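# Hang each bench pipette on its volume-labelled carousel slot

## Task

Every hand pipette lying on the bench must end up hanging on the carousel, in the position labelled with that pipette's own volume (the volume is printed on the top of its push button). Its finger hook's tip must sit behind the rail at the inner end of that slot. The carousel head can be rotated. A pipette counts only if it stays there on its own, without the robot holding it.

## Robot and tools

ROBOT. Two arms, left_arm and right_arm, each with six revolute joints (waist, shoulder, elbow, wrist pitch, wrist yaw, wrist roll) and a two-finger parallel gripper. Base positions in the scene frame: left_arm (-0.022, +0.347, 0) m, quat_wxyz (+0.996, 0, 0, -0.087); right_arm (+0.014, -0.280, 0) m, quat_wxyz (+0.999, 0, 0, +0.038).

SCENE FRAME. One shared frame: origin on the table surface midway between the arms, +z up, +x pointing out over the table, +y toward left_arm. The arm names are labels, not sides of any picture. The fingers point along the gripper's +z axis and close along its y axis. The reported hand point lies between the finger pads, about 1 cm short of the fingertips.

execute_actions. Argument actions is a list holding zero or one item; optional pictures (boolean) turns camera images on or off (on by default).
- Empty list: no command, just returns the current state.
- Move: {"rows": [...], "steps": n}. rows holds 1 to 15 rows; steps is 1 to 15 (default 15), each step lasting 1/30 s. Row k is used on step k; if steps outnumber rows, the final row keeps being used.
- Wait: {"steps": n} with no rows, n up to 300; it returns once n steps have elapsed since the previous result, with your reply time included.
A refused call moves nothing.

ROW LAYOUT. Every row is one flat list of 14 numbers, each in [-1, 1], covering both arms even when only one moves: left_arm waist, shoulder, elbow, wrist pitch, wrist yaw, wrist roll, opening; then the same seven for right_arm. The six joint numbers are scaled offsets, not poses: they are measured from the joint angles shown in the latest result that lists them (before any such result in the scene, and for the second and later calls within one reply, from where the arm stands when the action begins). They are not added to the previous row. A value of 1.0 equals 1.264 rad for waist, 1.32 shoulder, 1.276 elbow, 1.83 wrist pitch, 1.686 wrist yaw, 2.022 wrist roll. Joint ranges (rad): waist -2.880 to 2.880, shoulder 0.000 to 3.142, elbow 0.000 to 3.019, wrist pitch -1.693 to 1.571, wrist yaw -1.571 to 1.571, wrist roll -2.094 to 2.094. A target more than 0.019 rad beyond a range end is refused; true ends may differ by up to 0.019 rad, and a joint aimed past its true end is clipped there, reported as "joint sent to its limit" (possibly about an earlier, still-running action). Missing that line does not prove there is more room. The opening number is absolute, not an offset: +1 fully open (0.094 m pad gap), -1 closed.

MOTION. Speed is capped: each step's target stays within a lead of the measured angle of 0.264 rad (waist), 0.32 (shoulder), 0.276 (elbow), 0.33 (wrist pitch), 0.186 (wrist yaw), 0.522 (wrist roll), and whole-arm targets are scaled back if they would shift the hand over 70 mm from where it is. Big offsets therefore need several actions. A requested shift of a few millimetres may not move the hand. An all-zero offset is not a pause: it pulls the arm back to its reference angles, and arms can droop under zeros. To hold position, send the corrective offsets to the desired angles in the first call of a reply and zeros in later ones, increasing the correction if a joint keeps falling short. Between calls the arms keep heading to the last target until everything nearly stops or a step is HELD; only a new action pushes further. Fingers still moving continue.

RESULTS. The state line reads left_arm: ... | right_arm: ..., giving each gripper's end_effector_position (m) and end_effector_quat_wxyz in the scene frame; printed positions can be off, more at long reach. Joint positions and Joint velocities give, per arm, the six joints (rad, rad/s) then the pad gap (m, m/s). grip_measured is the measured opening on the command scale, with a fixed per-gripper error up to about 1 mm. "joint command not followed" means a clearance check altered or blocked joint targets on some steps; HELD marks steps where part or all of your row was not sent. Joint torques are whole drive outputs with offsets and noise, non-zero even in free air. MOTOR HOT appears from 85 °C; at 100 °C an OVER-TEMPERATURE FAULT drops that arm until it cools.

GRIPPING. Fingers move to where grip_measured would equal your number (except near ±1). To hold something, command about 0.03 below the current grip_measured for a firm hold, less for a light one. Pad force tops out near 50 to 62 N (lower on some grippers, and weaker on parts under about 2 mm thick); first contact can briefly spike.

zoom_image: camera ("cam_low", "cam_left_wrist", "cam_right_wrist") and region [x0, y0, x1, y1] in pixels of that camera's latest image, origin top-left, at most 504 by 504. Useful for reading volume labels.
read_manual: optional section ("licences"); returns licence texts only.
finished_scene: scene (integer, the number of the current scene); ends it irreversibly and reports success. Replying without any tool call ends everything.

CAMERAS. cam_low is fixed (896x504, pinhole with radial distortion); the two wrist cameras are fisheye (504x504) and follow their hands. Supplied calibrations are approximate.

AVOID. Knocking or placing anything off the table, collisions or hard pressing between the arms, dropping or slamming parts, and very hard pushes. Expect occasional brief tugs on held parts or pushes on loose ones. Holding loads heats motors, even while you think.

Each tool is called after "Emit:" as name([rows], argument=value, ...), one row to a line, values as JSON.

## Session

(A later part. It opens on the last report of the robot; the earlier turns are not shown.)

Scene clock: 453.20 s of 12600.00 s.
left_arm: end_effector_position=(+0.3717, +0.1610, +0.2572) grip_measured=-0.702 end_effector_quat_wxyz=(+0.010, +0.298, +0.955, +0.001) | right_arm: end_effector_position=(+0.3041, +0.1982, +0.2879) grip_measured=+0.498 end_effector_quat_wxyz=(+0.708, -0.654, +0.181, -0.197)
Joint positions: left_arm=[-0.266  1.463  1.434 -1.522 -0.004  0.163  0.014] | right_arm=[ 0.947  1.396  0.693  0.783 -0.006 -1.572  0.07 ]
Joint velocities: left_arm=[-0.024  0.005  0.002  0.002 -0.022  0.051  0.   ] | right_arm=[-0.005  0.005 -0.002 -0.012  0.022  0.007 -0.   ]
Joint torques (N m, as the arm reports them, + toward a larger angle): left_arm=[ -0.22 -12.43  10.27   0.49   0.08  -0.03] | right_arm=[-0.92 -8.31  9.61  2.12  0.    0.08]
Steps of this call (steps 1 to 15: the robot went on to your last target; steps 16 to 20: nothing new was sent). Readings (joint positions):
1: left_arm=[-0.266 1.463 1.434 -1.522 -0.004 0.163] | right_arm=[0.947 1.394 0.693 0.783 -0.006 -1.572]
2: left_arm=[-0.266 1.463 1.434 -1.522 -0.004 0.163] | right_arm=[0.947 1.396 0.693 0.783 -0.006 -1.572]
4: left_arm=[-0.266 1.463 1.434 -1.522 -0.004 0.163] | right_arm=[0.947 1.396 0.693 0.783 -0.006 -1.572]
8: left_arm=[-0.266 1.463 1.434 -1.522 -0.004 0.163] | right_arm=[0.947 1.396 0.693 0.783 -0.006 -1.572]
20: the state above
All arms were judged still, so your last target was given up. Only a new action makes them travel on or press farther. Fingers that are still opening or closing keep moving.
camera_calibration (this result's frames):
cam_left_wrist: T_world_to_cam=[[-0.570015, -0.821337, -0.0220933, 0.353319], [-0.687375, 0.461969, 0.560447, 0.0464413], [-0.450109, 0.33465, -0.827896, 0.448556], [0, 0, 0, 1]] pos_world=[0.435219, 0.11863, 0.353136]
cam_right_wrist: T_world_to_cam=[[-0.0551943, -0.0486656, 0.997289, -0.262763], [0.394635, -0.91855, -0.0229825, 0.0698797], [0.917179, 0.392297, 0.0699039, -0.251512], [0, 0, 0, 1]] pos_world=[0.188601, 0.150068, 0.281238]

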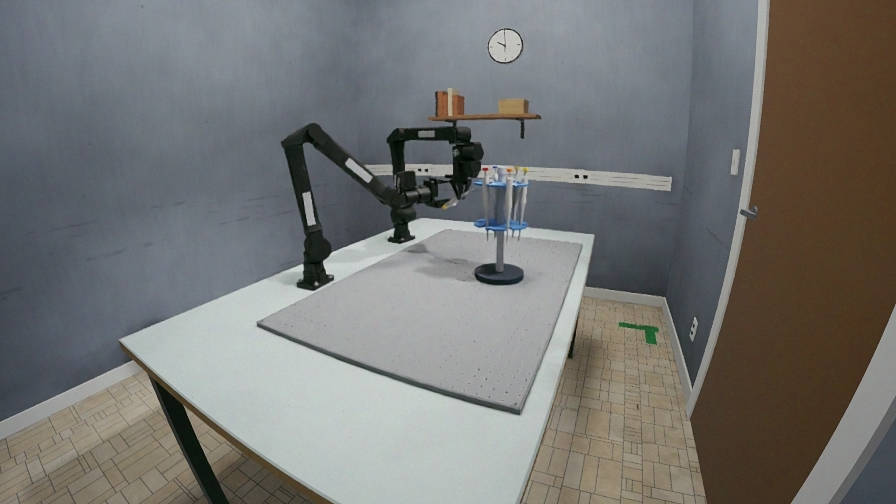

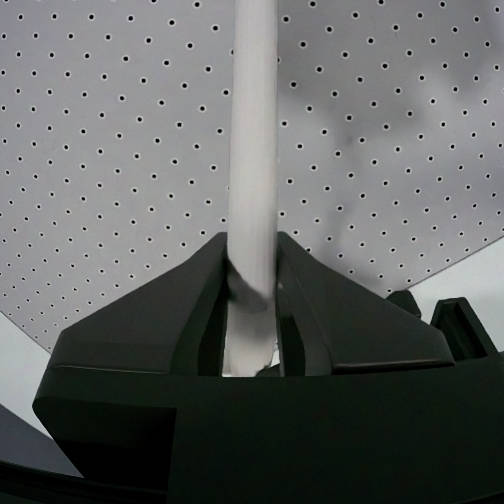

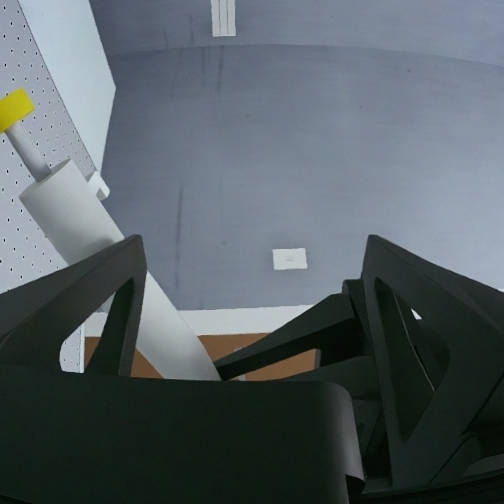

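Emit:
execute_actions([
  {"rows":[[0,0,0.02,0,0,0,-0.85,0,-0.03,0,0,0,0,0.5],[0,0,0.02,0,0,0,-0.85,0,-0.05,-0.02,0,0,0,0.5],[0,0,0.02,0,0,0,-0.85,0,-0.07,-0.04,0,0,0,0.5],[0,0,0.02,0,0,0,-0.85,0,-0.09,-0.06,0,0,0,0.5],[0,0,0.02,0,0,0,-0.85,0,-0.11,-0.08,0,0,0,0.5],[0,0,0.02,0,0,0,-0.85,0,-0.13,-0.1,0,0,0,0.5],[0,0,0.02,0,0,0,-0.85,0,-0.13,-0.12,0,0,0,0.5],[0,0,0.02,0,0,0,-0.85,0,-0.13,-0.14,0,0,0,0.5],[0,0,0.02,0,0,0,-0.85,0,-0.13,-0.16,0,0,0,0.5],[0,0,0.02,0,0,0,-0.85,0,-0.13,-0.18,0,0,0,0.7]]},
], pictures=false)

Emit:
execute_actions([
  {"steps":20},
])

Scene clock: 464.47 s of 12600.00 s.
left_arm: end_effector_position=(+0.3717, +0.1610, +0.2572) grip_measured=-0.702 end_effector_quat_wxyz=(+0.010, +0.298, +0.955, +0.001) | right_arm: end_effector_position=(+0.2601, +0.1259, +0.2487) grip_measured=+0.697 end_effector_quat_wxyz=(+0.687, -0.676, +0.187, -0.191)
Joint positions: left_arm=[-0.266  1.463  1.434 -1.522 -0.004  0.163  0.014] | right_arm=[ 0.947  1.215  0.449  0.783 -0.006 -1.572  0.08 ]
Joint velocities: left_arm=[-0.015  0.005 -0.002 -0.002 -0.037  0.037 -0.001] | right_arm=[ 0.005  0.073 -0.037 -0.007 -0.066  0.022 -0.001]
Joint torques (N m, as the arm reports them, + toward a larger angle): left_arm=[ -0.36 -12.24  10.27   0.54   0.02  -0.03] | right_arm=[-0.58 -5.37  9.92  2.03  0.    0.08]
Steps of this call (steps 1 to 90: nothing new was sent; then 7.77 s passed at rest; steps 91 to 105: all 15 steps of this action). Readings (joint positions):
91: left_arm=[-0.266 1.463 1.434 -1.522 -0.004 0.163] | right_arm=[0.947 1.395 0.693 0.783 -0.006 -1.572]
92: left_arm=[-0.266 1.463 1.434 -1.522 -0.004 0.163] | right_arm=[0.947 1.390 0.689 0.783 -0.006 -1.572]
94: left_arm=[-0.266 1.463 1.434 -1.522 -0.004 0.163] | right_arm=[0.947 1.360 0.661 0.783 -0.006 -1.572]
98: left_arm=[-0.266 1.463 1.434 -1.522 -0.004 0.163] | right_arm=[0.947 1.248 0.557 0.783 -0.006 -1.572]
105: the state above

Scene clock: 465.13 s of 12600.00 s.
left_arm: end_effector_position=(+0.3717, +0.1610, +0.2572) grip_measured=-0.702 end_effector_quat_wxyz=(+0.010, +0.298, +0.955, +0.001) | right_arm: end_effector_position=(+0.2602, +0.1261, +0.2471) grip_measured=+0.697 end_effector_quat_wxyz=(+0.686, -0.677, +0.187, -0.191)
Joint positions: left_arm=[-0.266  1.463  1.434 -1.522 -0.004  0.163  0.014] | right_arm=[ 0.947  1.218  0.449  0.783 -0.006 -1.572  0.08 ]
Joint velocities: left_arm=[-0.015 -0.005 -0.002 -0.007 -0.022  0.007 -0.   ] | right_arm=[-0.015 -0.005 -0.007 -0.017 -0.007 -0.066  0.   ]
Joint torques (N m, as the arm reports them, + toward a larger angle): left_arm=[ -0.35 -12.4   10.28   0.53   0.    -0.03] | right_arm=[-0.59 -3.61  9.59  1.99  0.    0.08]
Steps of this call (steps 1 to 15: the robot went on to your last target; steps 16 to 20: nothing new was sent). Readings (joint positions):
1: left_arm=[-0.266 1.463 1.434 -1.522 -0.004 0.163] | right_arm=[0.947 1.218 0.449 0.783 -0.006 -1.572]
2: left_arm=[-0.266 1.463 1.434 -1.522 -0.004 0.163] | right_arm=[0.947 1.218 0.449 0.783 -0.006 -1.572]
4: left_arm=[-0.266 1.463 1.434 -1.522 -0.004 0.163] | right_arm=[0.947 1.218 0.449 0.783 -0.006 -1.572]
8: left_arm=[-0.266 1.463 1.434 -1.522 -0.004 0.163] | right_arm=[0.947 1.218 0.449 0.783 -0.006 -1.572]
20: the state above
All arms were judged still, so your last target was given up. Only a new action makes them travel on or press farther. Fingers that are still opening or closing keep moving.
camera_calibration (this result's frames):
cam_left_wrist: T_world_to_cam=[[-0.570015, -0.821337, -0.0220933, 0.353319], [-0.687375, 0.461969, 0.560447, 0.0464413], [-0.450109, 0.33465, -0.827896, 0.448556], [0, 0, 0, 1]] pos_world=[0.435219, 0.11863, 0.353136]
cam_right_wrist: T_world_to_cam=[[-0.0209137, 0.00764154, 0.999752, -0.244651], [0.394503, -0.918768, 0.0152751, 0.0106727], [0.918657, 0.394725, 0.0162002, -0.167575], [0, 0, 0, 1]] pos_world=[0.144617, 0.077821, 0.247142]

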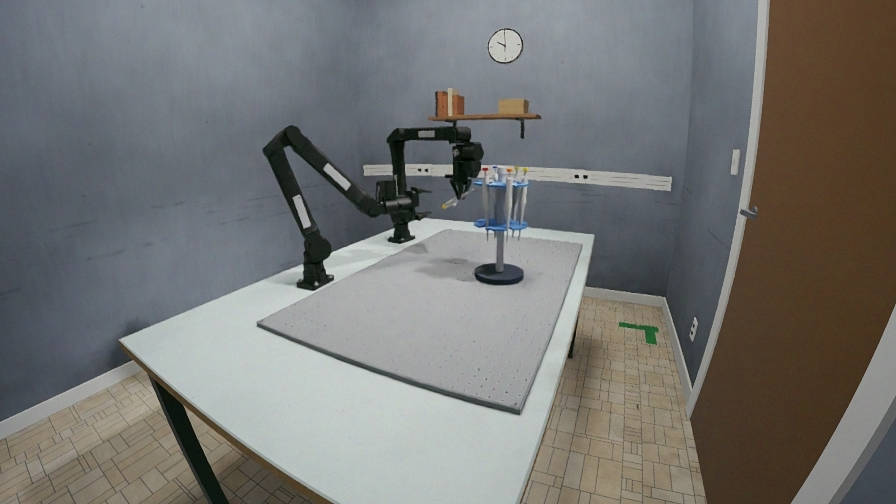

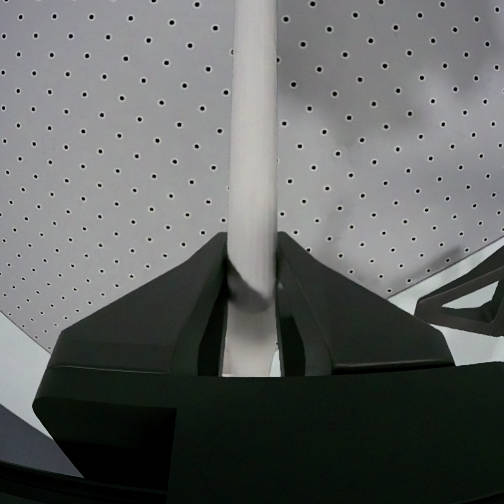

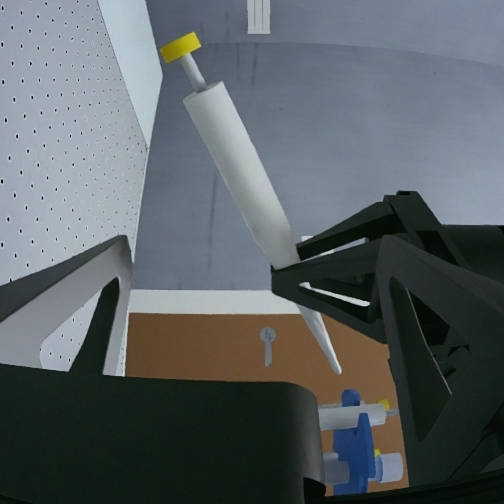

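Emit:
execute_actions([
  {"rows":[[0,0,0.02,0,0,0,-0.85,-0.01,0,0.01,0,0,-0.08,0.6],[0,0,0.02,0,0,0,-0.85,-0.02,0,0.01,0,0,-0.16,0.6],[0,0,0.02,0,0,0,-0.85,-0.02,0,0.01,0.015,0,-0.24,0.6],[0,0,0.02,0,0,0,-0.85,-0.02,0,0.01,0.015,0,-0.24,0.6],[0,0,0.02,0,0,0,-0.85,-0.02,0.015,0.01,0.015,0,-0.24,0.6],[0,0,0.02,0,0,0,-0.85,-0.02,0.03,0.02,0.015,0,-0.24,0.6],[0,0,0.02,0,0,0,-0.85,-0.02,0.045,0.035,0.015,0,-0.24,0.6],[0,0,0.02,0,0,0,-0.85,-0.02,0.06,0.05,0.015,0,-0.24,0.6],[0,0,0.02,0,0,0,-0.85,-0.02,0.075,0.065,0.015,0,-0.24,0.6],[0,0,0.02,0,0,0,-0.85,-0.02,0.09,0.08,0.015,0,-0.24,0.6],[0,0,0.02,0,0,0,-0.85,-0.02,0.105,0.095,0.015,0,-0.24,0.6],[0,0,0.02,0,0,0,-0.85,-0.02,0.125,0.11,0.015,0,-0.24,0.6]]},
], pictures=false)

Emit:
execute_actions([
  {"steps":20},
])

Scene clock: 471.67 s of 12600.00 s.
left_arm: end_effector_position=(+0.3717, +0.1610, +0.2572) grip_measured=-0.702 end_effector_quat_wxyz=(+0.010, +0.298, +0.955, +0.001) | right_arm: end_effector_position=(+0.2888, +0.1628, +0.2258) grip_measured=+0.603 end_effector_quat_wxyz=(-0.610, +0.718, -0.037, +0.334)
Joint positions: left_arm=[-0.266  1.463  1.434 -1.522 -0.004  0.163  0.014] | right_arm=[ 0.937  1.38   0.554  0.794 -0.006 -2.02   0.075]
Joint velocities: left_arm=[-0.005 -0.024  0.002 -0.002 -0.007 -0.066 -0.001] | right_arm=[ 0.005  0.259  0.227 -0.002  0.022 -0.139 -0.   ]
Joint torques (N m, as the arm reports them, + toward a larger angle): left_arm=[ -0.17 -12.29  10.29   0.52   0.02  -0.04] | right_arm=[-1.63 -7.93 10.02  2.7  -0.01  0.01]
Steps of this call (steps 1 to 90: nothing new was sent; then 3.03 s passed at rest; steps 91 to 105: all 15 steps of this action). Readings (joint positions):
91: left_arm=[-0.266 1.463 1.434 -1.522 -0.004 0.163] | right_arm=[0.947 1.218 0.449 0.783 -0.006 -1.594]
92: left_arm=[-0.266 1.463 1.434 -1.522 -0.004 0.163] | right_arm=[0.946 1.218 0.449 0.783 -0.006 -1.644]
94: left_arm=[-0.266 1.463 1.434 -1.522 -0.004 0.163] | right_arm=[0.943 1.218 0.449 0.786 -0.006 -1.782]
98: left_arm=[-0.266 1.463 1.434 -1.522 -0.004 0.163] | right_arm=[0.937 1.238 0.454 0.793 -0.006 -1.936]
105: the state above

Scene clock: 472.33 s of 12600.00 s.
left_arm: end_effector_position=(+0.3717, +0.1610, +0.2572) grip_measured=-0.702 end_effector_quat_wxyz=(+0.010, +0.298, +0.955, +0.001) | right_arm: end_effector_position=(+0.2900, +0.1647, +0.2253) grip_measured=+0.603 end_effector_quat_wxyz=(-0.606, +0.719, -0.029, +0.340)
Joint positions: left_arm=[-0.266  1.463  1.434 -1.522 -0.004  0.163  0.014] | right_arm=[ 0.937  1.387  0.559  0.794 -0.006 -2.042  0.075]
Joint velocities: left_arm=[-0.005 -0.005 -0.007 -0.012 -0.007 -0.007  0.001] | right_arm=[-0.005 -0.024  0.007  0.007 -0.007  0.037  0.   ]
Joint torques (N m, as the arm reports them, + toward a larger angle): left_arm=[ -0.26 -12.15  10.27   0.51   0.02  -0.04] | right_arm=[-1.7  -7.15 10.77  2.71 -0.01 -0.11]
Steps of this call (steps 1 to 20: the robot went on to your last target). Readings (joint positions):
1: left_arm=[-0.266 1.463 1.434 -1.522 -0.004 0.163] | right_arm=[0.937 1.387 0.559 0.794 -0.006 -2.024]
2: left_arm=[-0.266 1.463 1.434 -1.522 -0.004 0.163] | right_arm=[0.937 1.387 0.559 0.794 -0.006 -2.028]
4: left_arm=[-0.266 1.463 1.434 -1.522 -0.004 0.163] | right_arm=[0.937 1.387 0.559 0.794 -0.006 -2.033]
8: left_arm=[-0.266 1.463 1.434 -1.522 -0.004 0.163] | right_arm=[0.937 1.387 0.559 0.794 -0.006 -2.038]
20: the state above
camera_calibration (this result's frames):
cam_left_wrist: T_world_to_cam=[[-0.570015, -0.821337, -0.0220933, 0.353319], [-0.687375, 0.461969, 0.560447, 0.0464413], [-0.450109, 0.33465, -0.827896, 0.448556], [0, 0, 0, 1]] pos_world=[0.435219, 0.11863, 0.353136]
cam_right_wrist: T_world_to_cam=[[-0.380397, 0.281151, 0.881052, -0.136589], [0.308667, -0.859447, 0.407524, -0.0385277], [0.871793, 0.426973, 0.240149, -0.252039], [0, 0, 0, 1]] pos_world=[0.17966, 0.112903, 0.196569]

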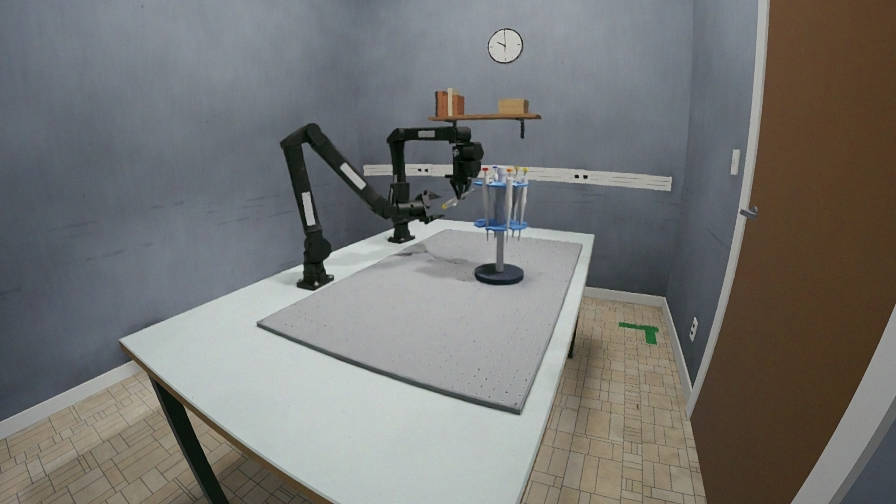

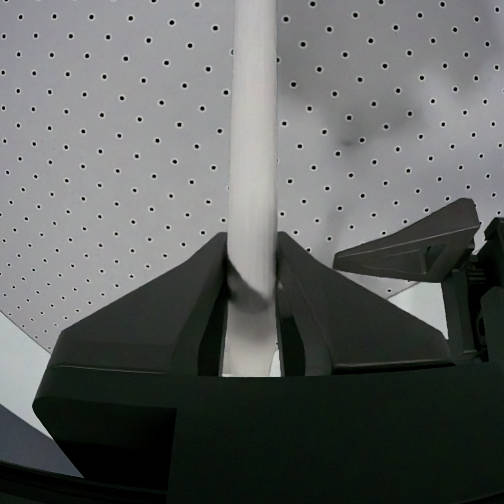

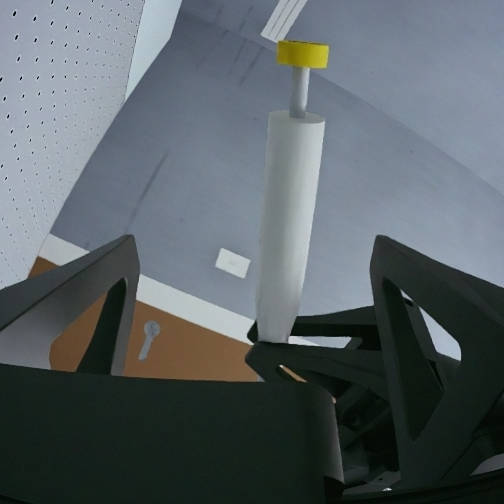

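Emit:
execute_actions([
  {"rows":[[0,0,0.02,0,0,0,-0.85,0,0,0.03,0,0,0,0.5],[0,0,0.02,0,0,0,-0.85,0,0,0.045,0,0,0,0.4],[0,0,0.02,0,0,0,-0.85,0,0.01,0.06,0,0,0,0.3],[0,0,0.02,0,0,0,-0.85,0,0.02,0.07,0,0,0,0.3],[0,0,0.02,0,0,0,-0.85,0,0.03,0.08,0,0,0,0.3],[0,0,0.02,0,0,0,-0.85,0,0.04,0.09,0,0,0,0.3]]},
])

Scene clock: 475.67 s of 12600.00 s.
left_arm: end_effector_position=(+0.3717, +0.1610, +0.2572) grip_measured=-0.702 end_effector_quat_wxyz=(+0.010, +0.298, +0.955, +0.001) | right_arm: end_effector_position=(+0.3051, +0.1888, +0.2498) grip_measured=+0.303 end_effector_quat_wxyz=(-0.621, +0.702, -0.028, +0.348)
Joint positions: left_arm=[-0.266  1.463  1.434 -1.522 -0.004  0.163  0.014] | right_arm=[ 0.937  1.426  0.647  0.794 -0.006 -2.042  0.061]
Joint velocities: left_arm=[ 0.005  0.015 -0.007 -0.022 -0.022  0.022  0.   ] | right_arm=[-0.015  0.005 -0.017 -0.007  0.037 -0.022 -0.001]
Joint torques (N m, as the arm reports them, + toward a larger angle): left_arm=[ -0.27 -12.22  10.28   0.55   0.02  -0.04] | right_arm=[-0.58 -5.98 10.88  2.28 -0.01  0.08]
Steps of this call (steps 1 to 15: the robot went on to your last target; steps 16 to 85: nothing new was sent; steps 86 to 100: all 15 steps of this action). Readings (joint positions):
86: left_arm=[-0.266 1.463 1.434 -1.522 -0.004 0.163] | right_arm=[0.937 1.387 0.559 0.794 -0.006 -2.042]
87: left_arm=[-0.266 1.463 1.434 -1.522 -0.004 0.163] | right_arm=[0.937 1.387 0.560 0.794 -0.006 -2.042]
89: left_arm=[-0.266 1.463 1.434 -1.522 -0.004 0.163] | right_arm=[0.937 1.390 0.573 0.794 -0.006 -2.042]
93: left_arm=[-0.266 1.463 1.434 -1.522 -0.004 0.163] | right_arm=[0.937 1.416 0.631 0.794 -0.006 -2.042]
100: the state above
camera_calibration (this result's frames):
cam_left_wrist: T_world_to_cam=[[-0.570015, -0.821337, -0.0220933, 0.353319], [-0.687375, 0.461969, 0.560447, 0.0464413], [-0.450109, 0.33465, -0.827896, 0.448556], [0, 0, 0, 1]] pos_world=[0.435219, 0.11863, 0.353136]
cam_right_wrist: T_world_to_cam=[[-0.403268, 0.245077, 0.881653, -0.145643], [0.298454, -0.875559, 0.379896, -0.0193776], [0.865043, 0.416333, 0.279941, -0.28721], [0, 0, 0, 1]] pos_world=[0.195499, 0.138302, 0.21617]

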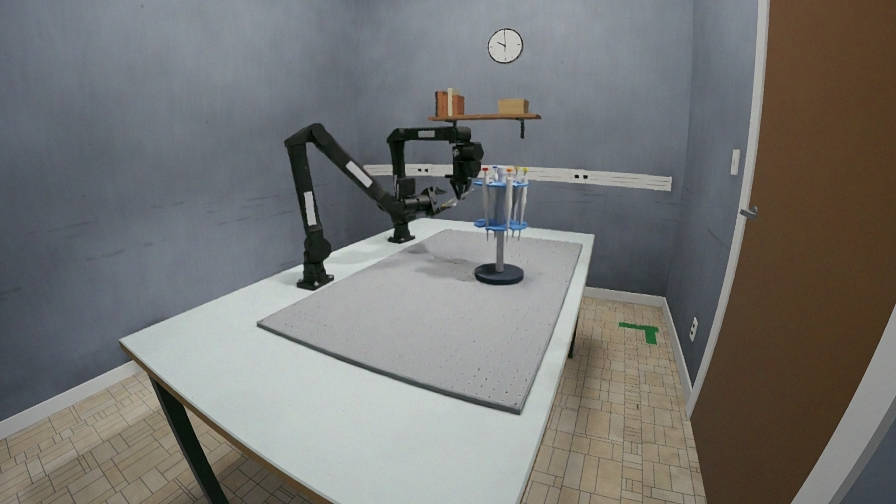

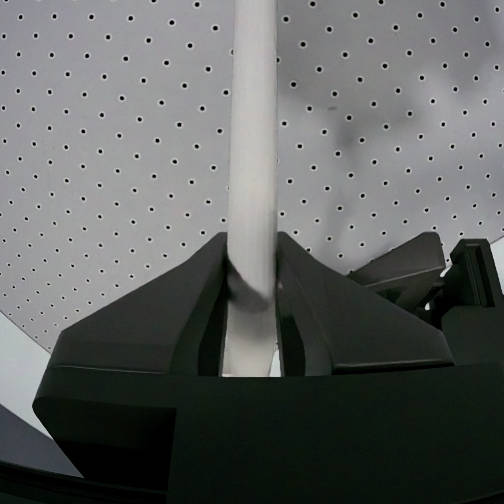

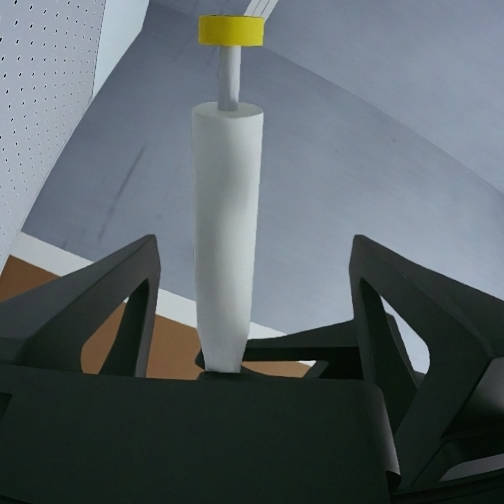

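Emit:
execute_actions([
  {"rows":[[0,0,0.02,0,0,0,-0.85,0,0.01,0.025,0,0,0,0.3],[0,0,0.02,0,0,0,-0.85,0,0.02,0.03,0,0,0,0.3],[0,0,0.02,0,0,0,-0.85,0,0.03,0.04,0,0,0,0.2],[0,0,0.02,0,0,0,-0.85,0,0.04,0.05,0,0,0,0.2],[0,0,0.02,0,0,0,-0.85,0,0.05,0.06,0,0,0,0.1],[0,0,0.02,0,0,0,-0.85,0,0.06,0.072,0,0,0,0.1],[0,0,0.02,0,0,0,-0.85,0,0.07,0.085,0,0,0,0.1]]},
])

Scene clock: 479.27 s of 12600.00 s.
left_arm: end_effector_position=(+0.3717, +0.1610, +0.2572) grip_measured=-0.702 end_effector_quat_wxyz=(+0.010, +0.298, +0.955, +0.001) | right_arm: end_effector_position=(+0.3209, +0.2143, +0.2400) grip_measured=+0.103 end_effector_quat_wxyz=(-0.617, +0.707, -0.028, +0.346)
Joint positions: left_arm=[-0.266  1.463  1.434 -1.522 -0.004  0.163  0.014] | right_arm=[ 0.937  1.514  0.721  0.794 -0.006 -2.042  0.052]
Joint velocities: left_arm=[-0.005  0.005 -0.002  0.007  0.007  0.051  0.   ] | right_arm=[-0.005 -0.005  0.007 -0.007  0.037  0.037 -0.   ]
Joint torques (N m, as the arm reports them, + toward a larger angle): left_arm=[ -0.04 -12.28  10.26   0.46   0.01  -0.04] | right_arm=[-0.52 -8.8  11.53  1.77 -0.01  0.07]
Steps of this call (steps 1 to 15: the robot went on to your last target; steps 16 to 90: nothing new was sent; then 0.10 s passed at rest; steps 91 to 105: all 15 steps of this action). Readings (joint positions):
91: left_arm=[-0.266 1.463 1.434 -1.522 -0.004 0.163] | right_arm=[0.937 1.427 0.647 0.794 -0.006 -2.042]
92: left_arm=[-0.266 1.463 1.434 -1.522 -0.004 0.163] | right_arm=[0.937 1.427 0.647 0.794 -0.006 -2.042]
94: left_arm=[-0.266 1.463 1.434 -1.522 -0.004 0.163] | right_arm=[0.937 1.435 0.652 0.794 -0.006 -2.042]
98: left_arm=[-0.266 1.463 1.434 -1.522 -0.004 0.163] | right_arm=[0.937 1.486 0.697 0.794 -0.006 -2.042]
105: the state above
camera_calibration (this result's frames):
cam_left_wrist: T_world_to_cam=[[-0.570015, -0.821337, -0.0220933, 0.353319], [-0.687375, 0.461969, 0.560447, 0.0464413], [-0.450109, 0.33465, -0.827896, 0.448556], [0, 0, 0, 1]] pos_world=[0.435219, 0.11863, 0.353136]
cam_right_wrist: T_world_to_cam=[[-0.396688, 0.255639, 0.881639, -0.141139], [0.30132, -0.870959, 0.38812, -0.00194137], [0.86709, 0.419618, 0.268469, -0.307371], [0, 0, 0, 1]] pos_world=[0.211115, 0.163368, 0.207707]

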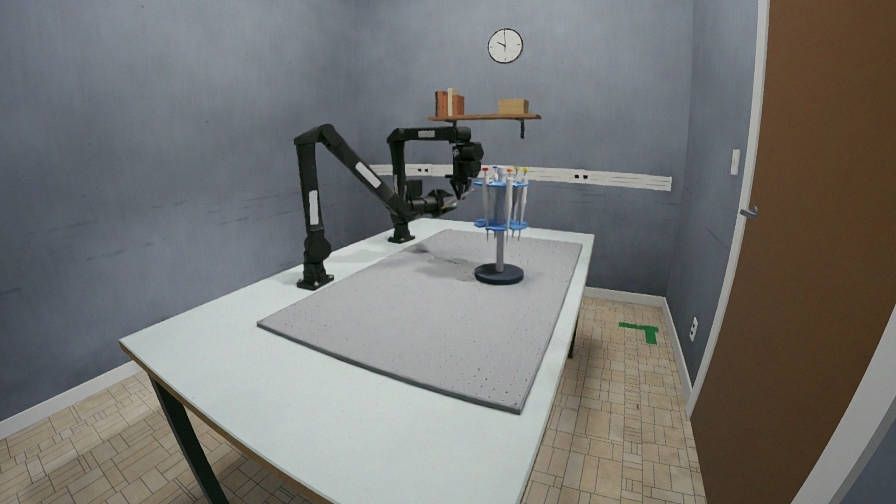

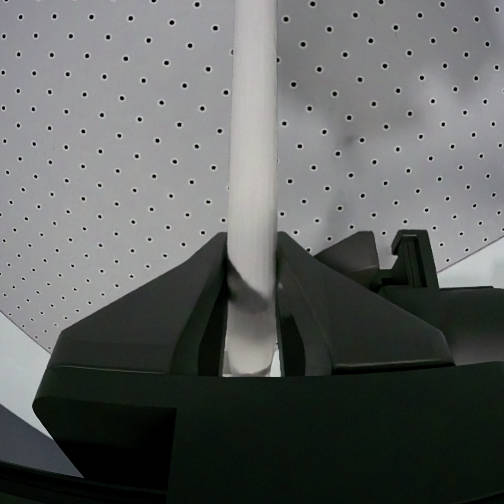

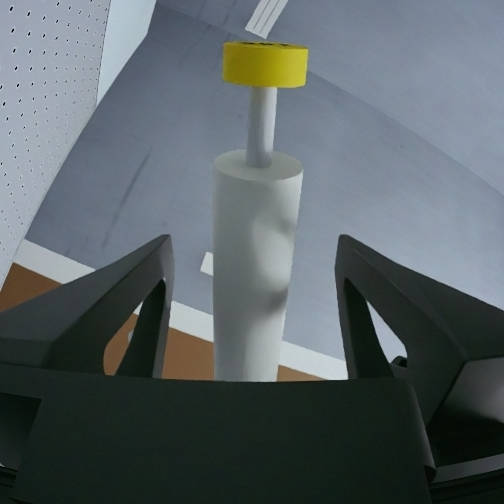

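Emit:
execute_actions([
  {"rows":[[0,0,0.02,0,0,0,-0.85,-0.012,0,0.03,0.01,0,0,0.1],[0,0,0.02,0,0,0,-0.85,-0.02,0,0.035,0.015,0,0,0.1],[0,0,0.02,0,0,0,-0.85,-0.028,0,0.04,0.02,0,0,0.1],[0,0,0.02,0,0,0,-0.85,-0.036,0,0.04,0.02,0,0,0.05]]},
])

Scene clock: 482.47 s of 12600.00 s.
left_arm: end_effector_position=(+0.3717, +0.1610, +0.2572) grip_measured=-0.702 end_effector_quat_wxyz=(+0.010, +0.298, +0.955, +0.001) | right_arm: end_effector_position=(+0.3402, +0.2056, +0.2505) grip_measured=+0.053 end_effector_quat_wxyz=(-0.619, +0.695, -0.040, +0.362)
Joint positions: left_arm=[-0.266  1.463  1.434 -1.522 -0.004  0.163  0.014] | right_arm=[ 0.901  1.514  0.733  0.811 -0.006 -2.042  0.049]
Joint velocities: left_arm=[-0.015  0.005 -0.002  0.012  0.007 -0.007 -0.   ] | right_arm=[-0.005 -0.015 -0.022 -0.007 -0.066 -0.007 -0.001]
Joint torques (N m, as the arm reports them, + toward a larger angle): left_arm=[ -0.18 -12.31  10.3    0.51   0.01  -0.03] | right_arm=[-0.48 -8.58 11.89  2.88 -0.04  0.07]
Steps of this call (steps 1 to 15: the robot went on to your last target; steps 16 to 81: nothing new was sent; steps 82 to 96: all 15 steps of this action). Readings (joint positions):
82: left_arm=[-0.266 1.463 1.434 -1.522 -0.004 0.163] | right_arm=[0.937 1.514 0.721 0.794 -0.006 -2.042]
83: left_arm=[-0.266 1.463 1.434 -1.522 -0.004 0.163] | right_arm=[0.936 1.514 0.721 0.795 -0.006 -2.042]
85: left_arm=[-0.266 1.463 1.434 -1.522 -0.004 0.163] | right_arm=[0.931 1.514 0.723 0.802 -0.006 -2.042]
89: left_arm=[-0.266 1.463 1.434 -1.522 -0.004 0.163] | right_arm=[0.909 1.514 0.731 0.810 -0.006 -2.042]
96: the state above
camera_calibration (this result's frames):
cam_left_wrist: T_world_to_cam=[[-0.570015, -0.821337, -0.0220933, 0.353319], [-0.687375, 0.461969, 0.560447, 0.0464413], [-0.450109, 0.33465, -0.827896, 0.448556], [0, 0, 0, 1]] pos_world=[0.435219, 0.11863, 0.353136]
cam_right_wrist: T_world_to_cam=[[-0.401741, 0.248222, 0.88147, -0.137238], [0.263671, -0.890447, 0.370921, 0.00172153], [0.876973, 0.381432, 0.29228, -0.324775], [0, 0, 0, 1]] pos_world=[0.229231, 0.159478, 0.215258]

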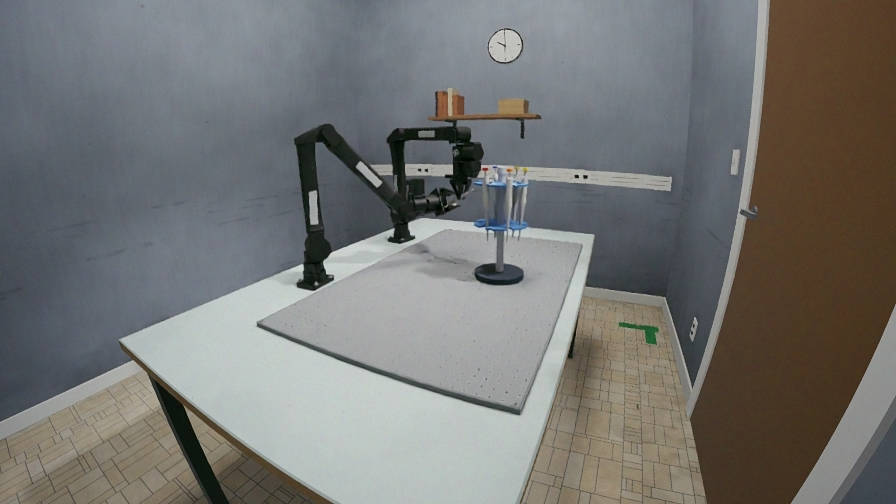

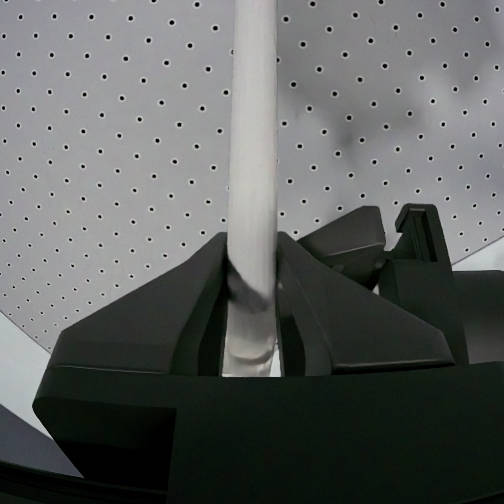

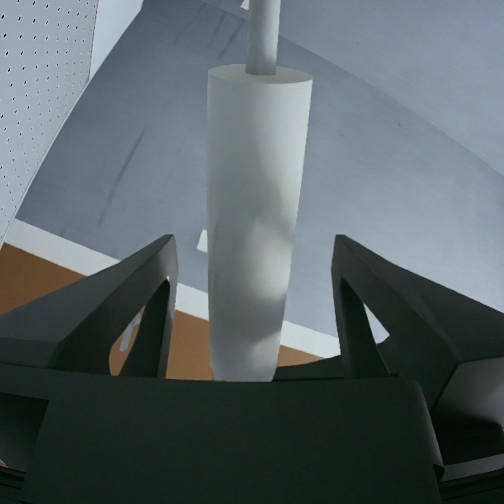

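Emit:
execute_actions([
  {"rows":[[0,0,0.02,0,0,0,-0.85,0,0,0.02,0,0,0,-0.2],[0,0,0.02,0,0,0,-0.85,0,0,0.02,0,0,0,-0.4],[0,0,0.02,0,0,0,-0.85,0,0,0.02,0,0,0,-0.55],[0,0,0.02,0,0,0,-0.85,0,0,0.02,0,0,0,-0.7]]},
], pictures=false)

Emit:
execute_actions([
  {"rows":[[0,0,0.01,0,0,0,-0.3,0,0,0.01,0,0,0,-0.7]],"steps":10},
], pictures=false)

Emit:
execute_actions([
  {"rows":[[0,0,0.08,0,0,0,-0.3,0,0,0.01,0,0,0,-0.7],[0,0,0.14,0,0,0,-0.3,0,0,0.01,0,0,0,-0.7],[0,0,0.2,0,0,0,-0.3,0,0,0.01,0,0,0,-0.7],[0,-0.03,0.62,0.03,0,-0.08,-0.3,0,0,0.01,0,0,0,-0.7]]},
], pictures=false)

Emit:
execute_actions([
  {"steps":40},
])

Scene clock: 486.60 s of 12600.00 s.
left_arm: end_effector_position=(+0.3712, +0.1614, +0.2575) grip_measured=-0.702 end_effector_quat_wxyz=(+0.009, +0.298, +0.955, +0.001) | right_arm: end_effector_position=(+0.3411, +0.2052, +0.2482) grip_measured=-0.573 end_effector_quat_wxyz=(-0.617, +0.698, -0.043, +0.361)
Joint positions: left_arm=[-0.266  1.462  1.434 -1.524 -0.005  0.163  0.014] | right_arm=[ 0.9    1.516  0.732  0.806 -0.003 -2.038  0.02 ]
Joint velocities: left_arm=[-0.015 -0.015 -0.002 -0.007 -0.022 -0.037  0.001] | right_arm=[-0.015  0.005 -0.007 -0.012  0.037 -0.007  0.   ]
Joint torques (N m, as the arm reports them, + toward a larger angle): left_arm=[ -0.09 -12.19  10.35   0.63   0.03  -0.03] | right_arm=[-0.57 -9.25 10.72  2.15 -0.1   0.04]
Steps of this call (steps 1 to 15: the robot went on to your last target; steps 16 to 90: nothing new was sent; then 0.63 s passed at rest; steps 91 to 105: all 15 steps of this action). Readings (joint positions):
91: left_arm=[-0.266 1.463 1.434 -1.522 -0.004 0.163] | right_arm=[0.901 1.514 0.733 0.811 -0.006 -2.042]
92: left_arm=[-0.266 1.463 1.434 -1.522 -0.004 0.163] | right_arm=[0.901 1.514 0.733 0.811 -0.006 -2.042]
94: left_arm=[-0.266 1.463 1.434 -1.525 -0.004 0.163] | right_arm=[0.901 1.514 0.733 0.807 -0.001 -2.035]
98: left_arm=[-0.266 1.462 1.434 -1.524 -0.005 0.163] | right_arm=[0.900 1.516 0.732 0.806 -0.003 -2.038]
105: the state above

Scene clock: 486.93 s of 12600.00 s.
left_arm: end_effector_position=(+0.3712, +0.1614, +0.2575) grip_measured=-0.303 end_effector_quat_wxyz=(+0.009, +0.298, +0.955, +0.001) | right_arm: end_effector_position=(+0.3411, +0.2052, +0.2482) grip_measured=-0.573 end_effector_quat_wxyz=(-0.617, +0.698, -0.043, +0.361)
Joint positions: left_arm=[-0.266  1.462  1.434 -1.524 -0.005  0.163  0.033] | right_arm=[ 0.9    1.516  0.732  0.806 -0.003 -2.038  0.02 ]
Joint velocities: left_arm=[-0.024  0.005 -0.007 -0.002  0.051 -0.007 -0.   ] | right_arm=[-0.024 -0.005  0.017 -0.007 -0.007 -0.037  0.   ]
Joint torques (N m, as the arm reports them, + toward a larger angle): left_arm=[ -0.29 -12.17   9.35   0.5    0.01  -0.02] | right_arm=[-0.39 -8.45  9.56  1.9   0.    0.07]
Steps of this call (steps 1 to 10: all 10 steps of this action). Readings (joint positions):
1: left_arm=[-0.266 1.462 1.434 -1.524 -0.005 0.163] | right_arm=[0.900 1.516 0.732 0.806 -0.003 -2.038]
2: left_arm=[-0.266 1.462 1.434 -1.524 -0.005 0.163] | right_arm=[0.900 1.516 0.732 0.806 -0.003 -2.038]
4: left_arm=[-0.266 1.462 1.434 -1.524 -0.005 0.163] | right_arm=[0.900 1.516 0.732 0.806 -0.003 -2.038]
8: left_arm=[-0.266 1.462 1.434 -1.524 -0.005 0.163] | right_arm=[0.900 1.516 0.732 0.806 -0.003 -2.038]
10: the state above

Scene clock: 487.43 s of 12600.00 s.
left_arm: end_effector_position=(+0.4418, +0.1280, +0.4283) grip_measured=-0.303 end_effector_quat_wxyz=(+0.215, +0.243, +0.945, -0.039) | right_arm: end_effector_position=(+0.3411, +0.2052, +0.2482) grip_measured=-0.573 end_effector_quat_wxyz=(-0.617, +0.698, -0.043, +0.361)
Joint positions: left_arm=[-0.266  1.469  1.835 -1.496 -0.005  0.064  0.033] | right_arm=[ 0.9    1.516  0.732  0.806 -0.003 -2.038  0.02 ]
Joint velocities: left_arm=[-0.005  0.005  0.852  0.012  0.066 -0.066  0.001] | right_arm=[-0.015  0.005 -0.007 -0.012 -0.037 -0.022  0.001]
Joint torques (N m, as the arm reports them, + toward a larger angle): left_arm=[ -0.22 -14.44  12.62   1.82  -0.01  -0.14] | right_arm=[-0.58 -8.86  9.45  1.92 -0.01  0.07]
Steps of this call (steps 1 to 15: all 15 steps of this action). Readings (joint positions):
1: left_arm=[-0.266 1.462 1.438 -1.525 -0.005 0.163] | right_arm=[0.900 1.516 0.732 0.806 -0.003 -2.038]
2: left_arm=[-0.266 1.464 1.451 -1.526 -0.005 0.163] | right_arm=[0.900 1.516 0.732 0.806 -0.003 -2.038]
4: left_arm=[-0.266 1.470 1.502 -1.523 -0.005 0.152] | right_arm=[0.900 1.516 0.732 0.806 -0.003 -2.038]
8: left_arm=[-0.266 1.469 1.622 -1.505 -0.005 0.108] | right_arm=[0.900 1.516 0.732 0.806 -0.003 -2.038]
15: the state above

Scene clock: 488.77 s of 12600.00 s.
left_arm: end_effector_position=(+0.4234, +0.1367, +0.6201) grip_measured=-0.303 end_effector_quat_wxyz=(+0.407, +0.203, +0.886, -0.087) | right_arm: end_effector_position=(+0.3411, +0.2052, +0.2482) grip_measured=-0.573 end_effector_quat_wxyz=(-0.617, +0.698, -0.043, +0.361)
Joint positions: left_arm=[-0.266  1.42   2.189 -1.482 -0.005  0.012  0.033] | right_arm=[ 0.9    1.516  0.732  0.806 -0.003 -2.038  0.02 ]
Joint velocities: left_arm=[-0.015 -0.015  0.002 -0.012 -0.051 -0.022  0.   ] | right_arm=[ 0.015 -0.005 -0.017 -0.007  0.022  0.022  0.   ]
Joint torques (N m, as the arm reports them, + toward a larger angle): left_arm=[ -0.14 -10.06  10.02   2.41   0.    -0.13] | right_arm=[-0.6  -8.87  9.55  1.95  0.    0.07]
Steps of this call (steps 1 to 40: the robot went on to your last target). Readings (joint positions):
1: left_arm=[-0.266 1.469 1.865 -1.495 -0.005 0.060] | right_arm=[0.900 1.516 0.732 0.806 -0.003 -2.038]
2: left_arm=[-0.266 1.469 1.895 -1.495 -0.005 0.056] | right_arm=[0.900 1.516 0.732 0.806 -0.003 -2.038]
4: left_arm=[-0.266 1.469 1.954 -1.494 -0.005 0.050] | right_arm=[0.900 1.516 0.732 0.806 -0.003 -2.038]
8: left_arm=[-0.266 1.469 2.068 -1.492 -0.005 0.039] | right_arm=[0.900 1.516 0.732 0.806 -0.003 -2.038]
40: the state above
camera_calibration (this result's frames):
cam_left_wrist: T_world_to_cam=[[-0.422002, -0.906286, -0.0236541, 0.32077], [-0.877087, 0.41473, -0.242316, 0.474439], [0.229418, -0.0815112, -0.969909, 0.637575], [0, 0, 0, 1]] pos_world=[0.405219, 0.145914, 0.740941]
cam_right_wrist: T_world_to_cam=[[-0.394391, 0.252478, 0.883578, -0.138705], [0.263455, -0.890088, 0.371933, 0.00173287], [0.880368, 0.37947, 0.284526, -0.323498], [0, 0, 0, 1]] pos_world=[0.229636, 0.15932, 0.213956]

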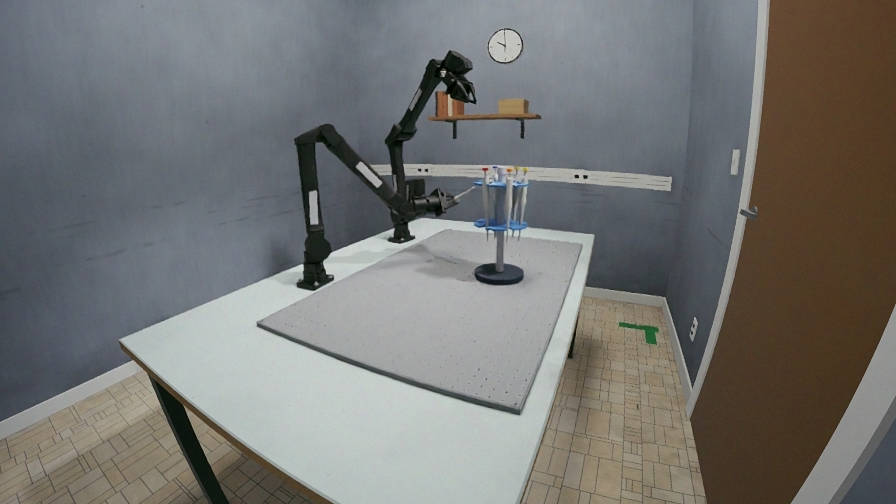

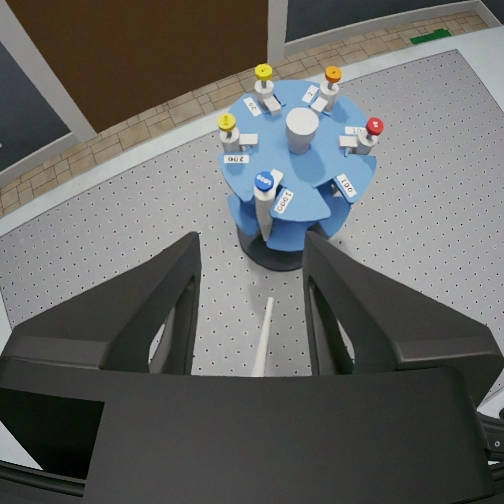

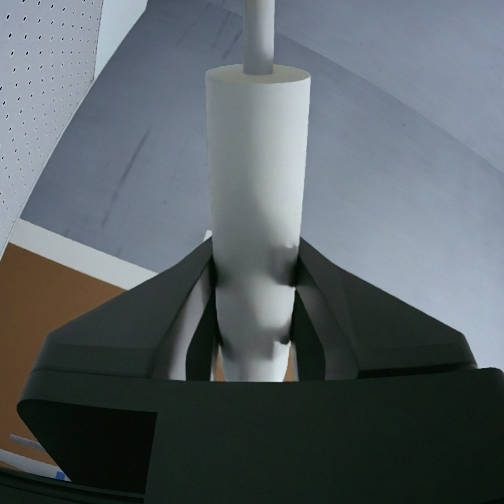

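Emit:
execute_actions([
  {"rows":[[0,0,0.02,0,0,0,-0.3,0,0,0.02,0,0,0.06,-0.7],[0,0,0.02,0,0,0,-0.3,0,0,0.02,0,0,0.12,-0.7],[0,0,0.02,0,0,0,-0.3,0,0,0.02,0,0,0.18,-0.7],[0,0,0.02,0,0,0,-0.3,0,0,0.02,0,0,0.24,-0.7],[0,0,0.02,0,0,0,-0.3,0,0,0.02,0,0,0.3,-0.7],[0,0,0.02,0,0,0,-0.3,0,0,0.02,0,0,0.36,-0.7],[0,0,0.02,0,0,0,-0.3,0,0,0.02,0,0,0.42,-0.7],[0,0,0.02,0,0,0,-0.3,0,0,0.02,0,0,0.48,-0.7],[0,0,0.02,0,0,0,-0.3,0,0,0.02,0,0,0.55,-0.7],[0,0,0.02,0,0,0,-0.3,0,0,0.02,0,0,0.62,-0.7],[0,0,0.02,0,0,0,-0.3,0,0,0.02,0,0,0.7,-0.7],[0,0,0.02,0,0,0,-0.3,0,0,0.02,0,0,0.78,-0.7],[0,0,0.02,0,0,0,-0.3,0,0,0.02,0,0,0.86,-0.7],[0,0,0.02,0,0,0,-0.3,0,0,0.02,0,0,0.93,-0.7],[0,0,0.02,0,0,0,-0.3,0,0,0.02,0,0,1.0,-0.7]]},
], pictures=false)

Emit:
execute_actions([
  {"steps":35},
], pictures=false)

Emit:
execute_actions([
  {"rows":[[0,0,0.01,0,0,0,-0.3,0,-0.03,0,-0.015,0,0.02,-0.7],[0,0,0.01,0,0,0,-0.3,0,-0.06,0,-0.03,0,0.02,-0.7],[0,0,0.01,0,0,0,-0.3,0,-0.09,-0.01,-0.045,0,0.02,-0.7],[0,0,0.01,0,0,0,-0.3,0,-0.12,-0.01,-0.06,0,0.02,-0.7],[0,0,0.01,0,0,0,-0.3,0,-0.15,-0.02,-0.08,0,0.02,-0.7],[0,0,0.01,0,0,0,-0.3,0,-0.18,-0.02,-0.1,0,0.02,-0.7],[0,0,0.01,0,0,0,-0.3,0,-0.21,-0.03,-0.12,0,0.02,-0.7],[0,0,0.01,0,0,0,-0.3,-0.015,-0.24,-0.03,-0.14,0.05,0.02,-0.7],[0,0,0.01,0,0,0,-0.3,-0.03,-0.27,-0.04,-0.16,0.1,0.02,-0.7],[0,0,0.01,0,0,0,-0.3,-0.045,-0.29,-0.04,-0.178,0.15,0.02,-0.7],[0,0,0.01,0,0,0,-0.3,-0.06,-0.29,-0.04,-0.178,0.21,0.02,-0.7],[0,0,0.01,0,0,0,-0.3,-0.075,-0.29,-0.04,-0.178,0.27,0.02,-0.7],[0,0,0.01,0,0,0,-0.3,-0.09,-0.29,-0.04,-0.178,0.33,0.02,-0.7],[0,0,0.01,0,0,0,-0.3,-0.103,-0.29,-0.04,-0.178,0.39,0.02,-0.7],[0,0,0.01,0,0,0,-0.3,-0.103,-0.29,-0.04,-0.178,0.445,0.02,-0.7]]},
], pictures=false)

Emit:
execute_actions([
  {"steps":30},
])

Scene clock: 504.30 s of 12600.00 s.
left_arm: end_effector_position=(+0.4234, +0.1367, +0.6201) grip_measured=-0.303 end_effector_quat_wxyz=(+0.407, +0.203, +0.886, -0.087) | right_arm: end_effector_position=(+0.3411, +0.2052, +0.2482) grip_measured=-0.574 end_effector_quat_wxyz=(+0.713, -0.550, +0.432, +0.054)
Joint positions: left_arm=[-0.266  1.42   2.189 -1.482 -0.005  0.012  0.033] | right_arm=[ 0.9    1.516  0.732  0.806 -0.003 -0.829  0.02 ]
Joint velocities: left_arm=[-0.005 -0.005 -0.002  0.002 -0.037 -0.081  0.001] | right_arm=[-0.005 -0.005 -0.007 -0.002 -0.037  2.791  0.   ]
Joint torques (N m, as the arm reports them, + toward a larger angle): left_arm=[-0.1  -9.98  9.23  1.89  0.   -0.05] | right_arm=[-0.77 -9.96 10.77  1.94  0.03  0.11]
From where the robot then was, a joint's target lay farther than a number of 1.0 reaches, so one or more steps of this call were cut to that.
Steps of this call (steps 1 to 15: the robot went on to your last target; steps 16 to 90: nothing new was sent; then 12.03 s passed at rest; steps 91 to 105: all 15 steps of this action). Readings (joint positions):
91: left_arm=[-0.266 1.420 2.189 -1.482 -0.005 0.012] | right_arm=[0.900 1.516 0.732 0.806 -0.003 -2.022]
92: left_arm=[-0.266 1.420 2.189 -1.482 -0.005 0.012] | right_arm=[0.900 1.516 0.732 0.806 -0.003 -1.985]
94: left_arm=[-0.266 1.420 2.189 -1.482 -0.005 0.012] | right_arm=[0.900 1.516 0.732 0.806 -0.003 -1.865]
98: left_arm=[-0.266 1.420 2.189 -1.482 -0.005 0.012] | right_arm=[0.900 1.516 0.732 0.806 -0.003 -1.509]
105: the state above

Scene clock: 505.47 s of 12600.00 s.
left_arm: end_effector_position=(+0.4234, +0.1367, +0.6201) grip_measured=-0.303 end_effector_quat_wxyz=(+0.407, +0.203, +0.886, -0.087) | right_arm: end_effector_position=(+0.3411, +0.2052, +0.2482) grip_measured=-0.575 end_effector_quat_wxyz=(+0.636, -0.339, +0.611, +0.326)
Joint positions: left_arm=[-0.266  1.42   2.189 -1.482 -0.005  0.012  0.033] | right_arm=[ 0.9    1.516  0.732  0.806 -0.003 -0.032  0.02 ]
Joint velocities: left_arm=[-0.005  0.005 -0.002  0.012 -0.051  0.007 -0.   ] | right_arm=[-0.015  0.005 -0.017 -0.002 -0.022 -0.051 -0.   ]
Joint torques (N m, as the arm reports them, + toward a larger angle): left_arm=[-0.2  -9.9   9.2   1.89  0.01 -0.04] | right_arm=[-0.58 -8.87 10.67  1.96  0.    0.15]
Steps of this call (steps 1 to 35: the robot went on to your last target). Readings (joint positions):
1: left_arm=[-0.266 1.420 2.189 -1.482 -0.005 0.012] | right_arm=[0.900 1.516 0.732 0.806 -0.003 -0.732]
2: left_arm=[-0.266 1.420 2.189 -1.482 -0.005 0.012] | right_arm=[0.900 1.516 0.732 0.806 -0.003 -0.635]
4: left_arm=[-0.266 1.420 2.189 -1.482 -0.005 0.012] | right_arm=[0.900 1.516 0.732 0.806 -0.003 -0.440]
8: left_arm=[-0.266 1.420 2.189 -1.482 -0.005 0.012] | right_arm=[0.900 1.516 0.732 0.806 -0.003 -0.198]
35: the state above

Scene clock: 505.97 s of 12600.00 s.
left_arm: end_effector_position=(+0.4234, +0.1367, +0.6201) grip_measured=-0.303 end_effector_quat_wxyz=(+0.407, +0.203, +0.886, -0.087) | right_arm: end_effector_position=(+0.3909, +0.0147, +0.3606) grip_measured=-0.575 end_effector_quat_wxyz=(+0.724, -0.061, +0.681, +0.096)
Joint positions: left_arm=[-0.266  1.42   2.189 -1.482 -0.005  0.012  0.033] | right_arm=[ 0.811  1.096  0.678  0.503  0.665 -0.009  0.02 ]
Joint velocities: left_arm=[ 0.005 -0.005 -0.012  0.012  0.007 -0.037  0.002] | right_arm=[-0.659 -0.063 -0.002 -0.032  2.425  0.007 -0.   ]
Joint torques (N m, as the arm reports them, + toward a larger angle): left_arm=[-0.15 -9.79  8.23  1.84  0.   -0.04] | right_arm=[-0.42 -2.81 10.52  1.01 -0.39  0.13]
Steps of this call (steps 1 to 15: all 15 steps of this action). Readings (joint positions):
1: left_arm=[-0.266 1.420 2.189 -1.482 -0.005 0.012] | right_arm=[0.900 1.515 0.732 0.802 -0.003 -0.029]
2: left_arm=[-0.266 1.420 2.189 -1.482 -0.005 0.012] | right_arm=[0.900 1.509 0.731 0.789 -0.003 -0.025]
4: left_arm=[-0.266 1.420 2.189 -1.482 -0.005 0.012] | right_arm=[0.900 1.476 0.719 0.744 -0.003 -0.019]
8: left_arm=[-0.266 1.420 2.189 -1.482 -0.005 0.012] | right_arm=[0.900 1.323 0.686 0.615 0.034 -0.013]
15: the state above

Scene clock: 506.97 s of 12600.00 s.
left_arm: end_effector_position=(+0.4234, +0.1367, +0.6201) grip_measured=-0.303 end_effector_quat_wxyz=(+0.407, +0.203, +0.886, -0.087) | right_arm: end_effector_position=(+0.4123, -0.0145, +0.3373) grip_measured=-0.575 end_effector_quat_wxyz=(+0.713, -0.027, +0.700, +0.034)
Joint positions: left_arm=[-0.266  1.42   2.189 -1.482 -0.005  0.012  0.033] | right_arm=[ 0.758  1.131  0.671  0.485  0.748 -0.008  0.02 ]
Joint velocities: left_arm=[-0.024 -0.015  0.007 -0.002 -0.051 -0.022 -0.   ] | right_arm=[-0.015 -0.015 -0.007 -0.002 -0.022  0.007 -0.002]
Joint torques (N m, as the arm reports them, + toward a larger angle): left_arm=[ -0.19 -10.01   8.25   1.89   0.    -0.04] | right_arm=[ 0.27 -5.51 10.9   1.47 -0.02  0.14]
Steps of this call (steps 1 to 30: the robot went on to your last target). Readings (joint positions):
1: left_arm=[-0.266 1.420 2.189 -1.482 -0.005 0.012] | right_arm=[0.788 1.096 0.678 0.501 0.720 -0.009]
2: left_arm=[-0.266 1.420 2.189 -1.482 -0.005 0.012] | right_arm=[0.770 1.100 0.676 0.497 0.739 -0.008]
4: left_arm=[-0.266 1.420 2.189 -1.482 -0.005 0.012] | right_arm=[0.758 1.112 0.675 0.491 0.748 -0.008]
8: left_arm=[-0.266 1.420 2.189 -1.482 -0.005 0.012] | right_arm=[0.758 1.130 0.672 0.485 0.748 -0.008]
30: the state above
All arms were judged still, so your last target was given up. Only a new action makes them travel on or press farther. Fingers that are still opening or closing keep moving.
camera_calibration (this result's frames):
cam_left_wrist: T_world_to_cam=[[-0.422002, -0.906286, -0.0236541, 0.32077], [-0.877087, 0.41473, -0.242316, 0.474439], [0.229418, -0.0815112, -0.969909, 0.637575], [0, 0, 0, 1]] pos_world=[0.405219, 0.145914, 0.740941]
cam_right_wrist: T_world_to_cam=[[0.0966893, -0.995253, 0.0111013, -0.0601058], [-0.565683, -0.0641265, -0.822126, 0.510817], [0.818935, 0.0732109, -0.569198, -0.0193324], [0, 0, 0, 1]] pos_world=[0.310604, -0.0256482, 0.409619]

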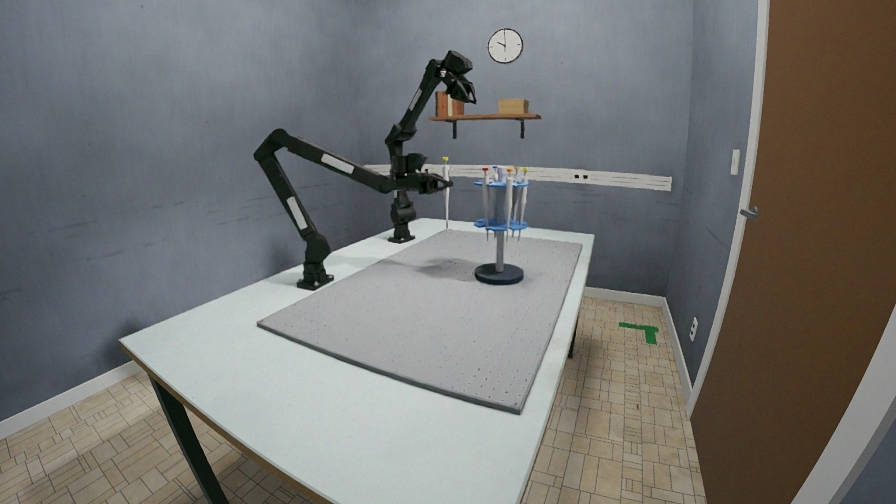

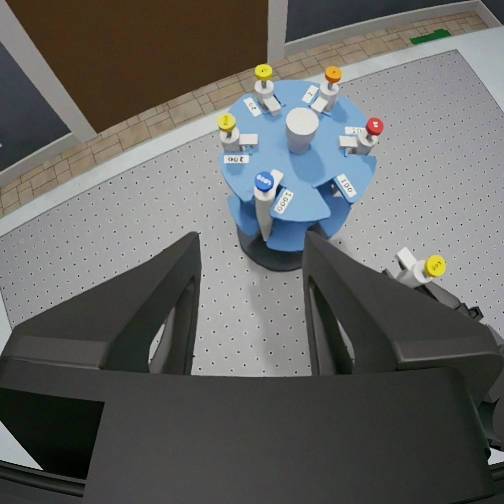

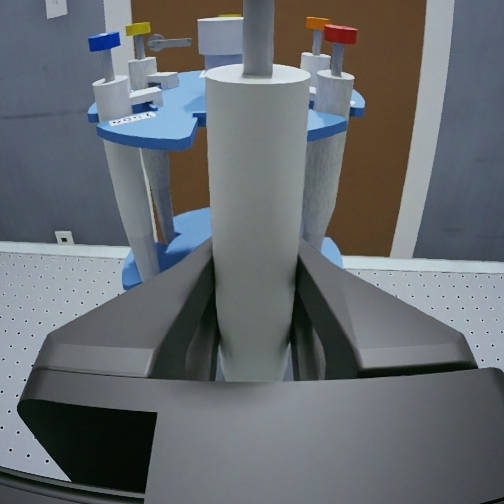

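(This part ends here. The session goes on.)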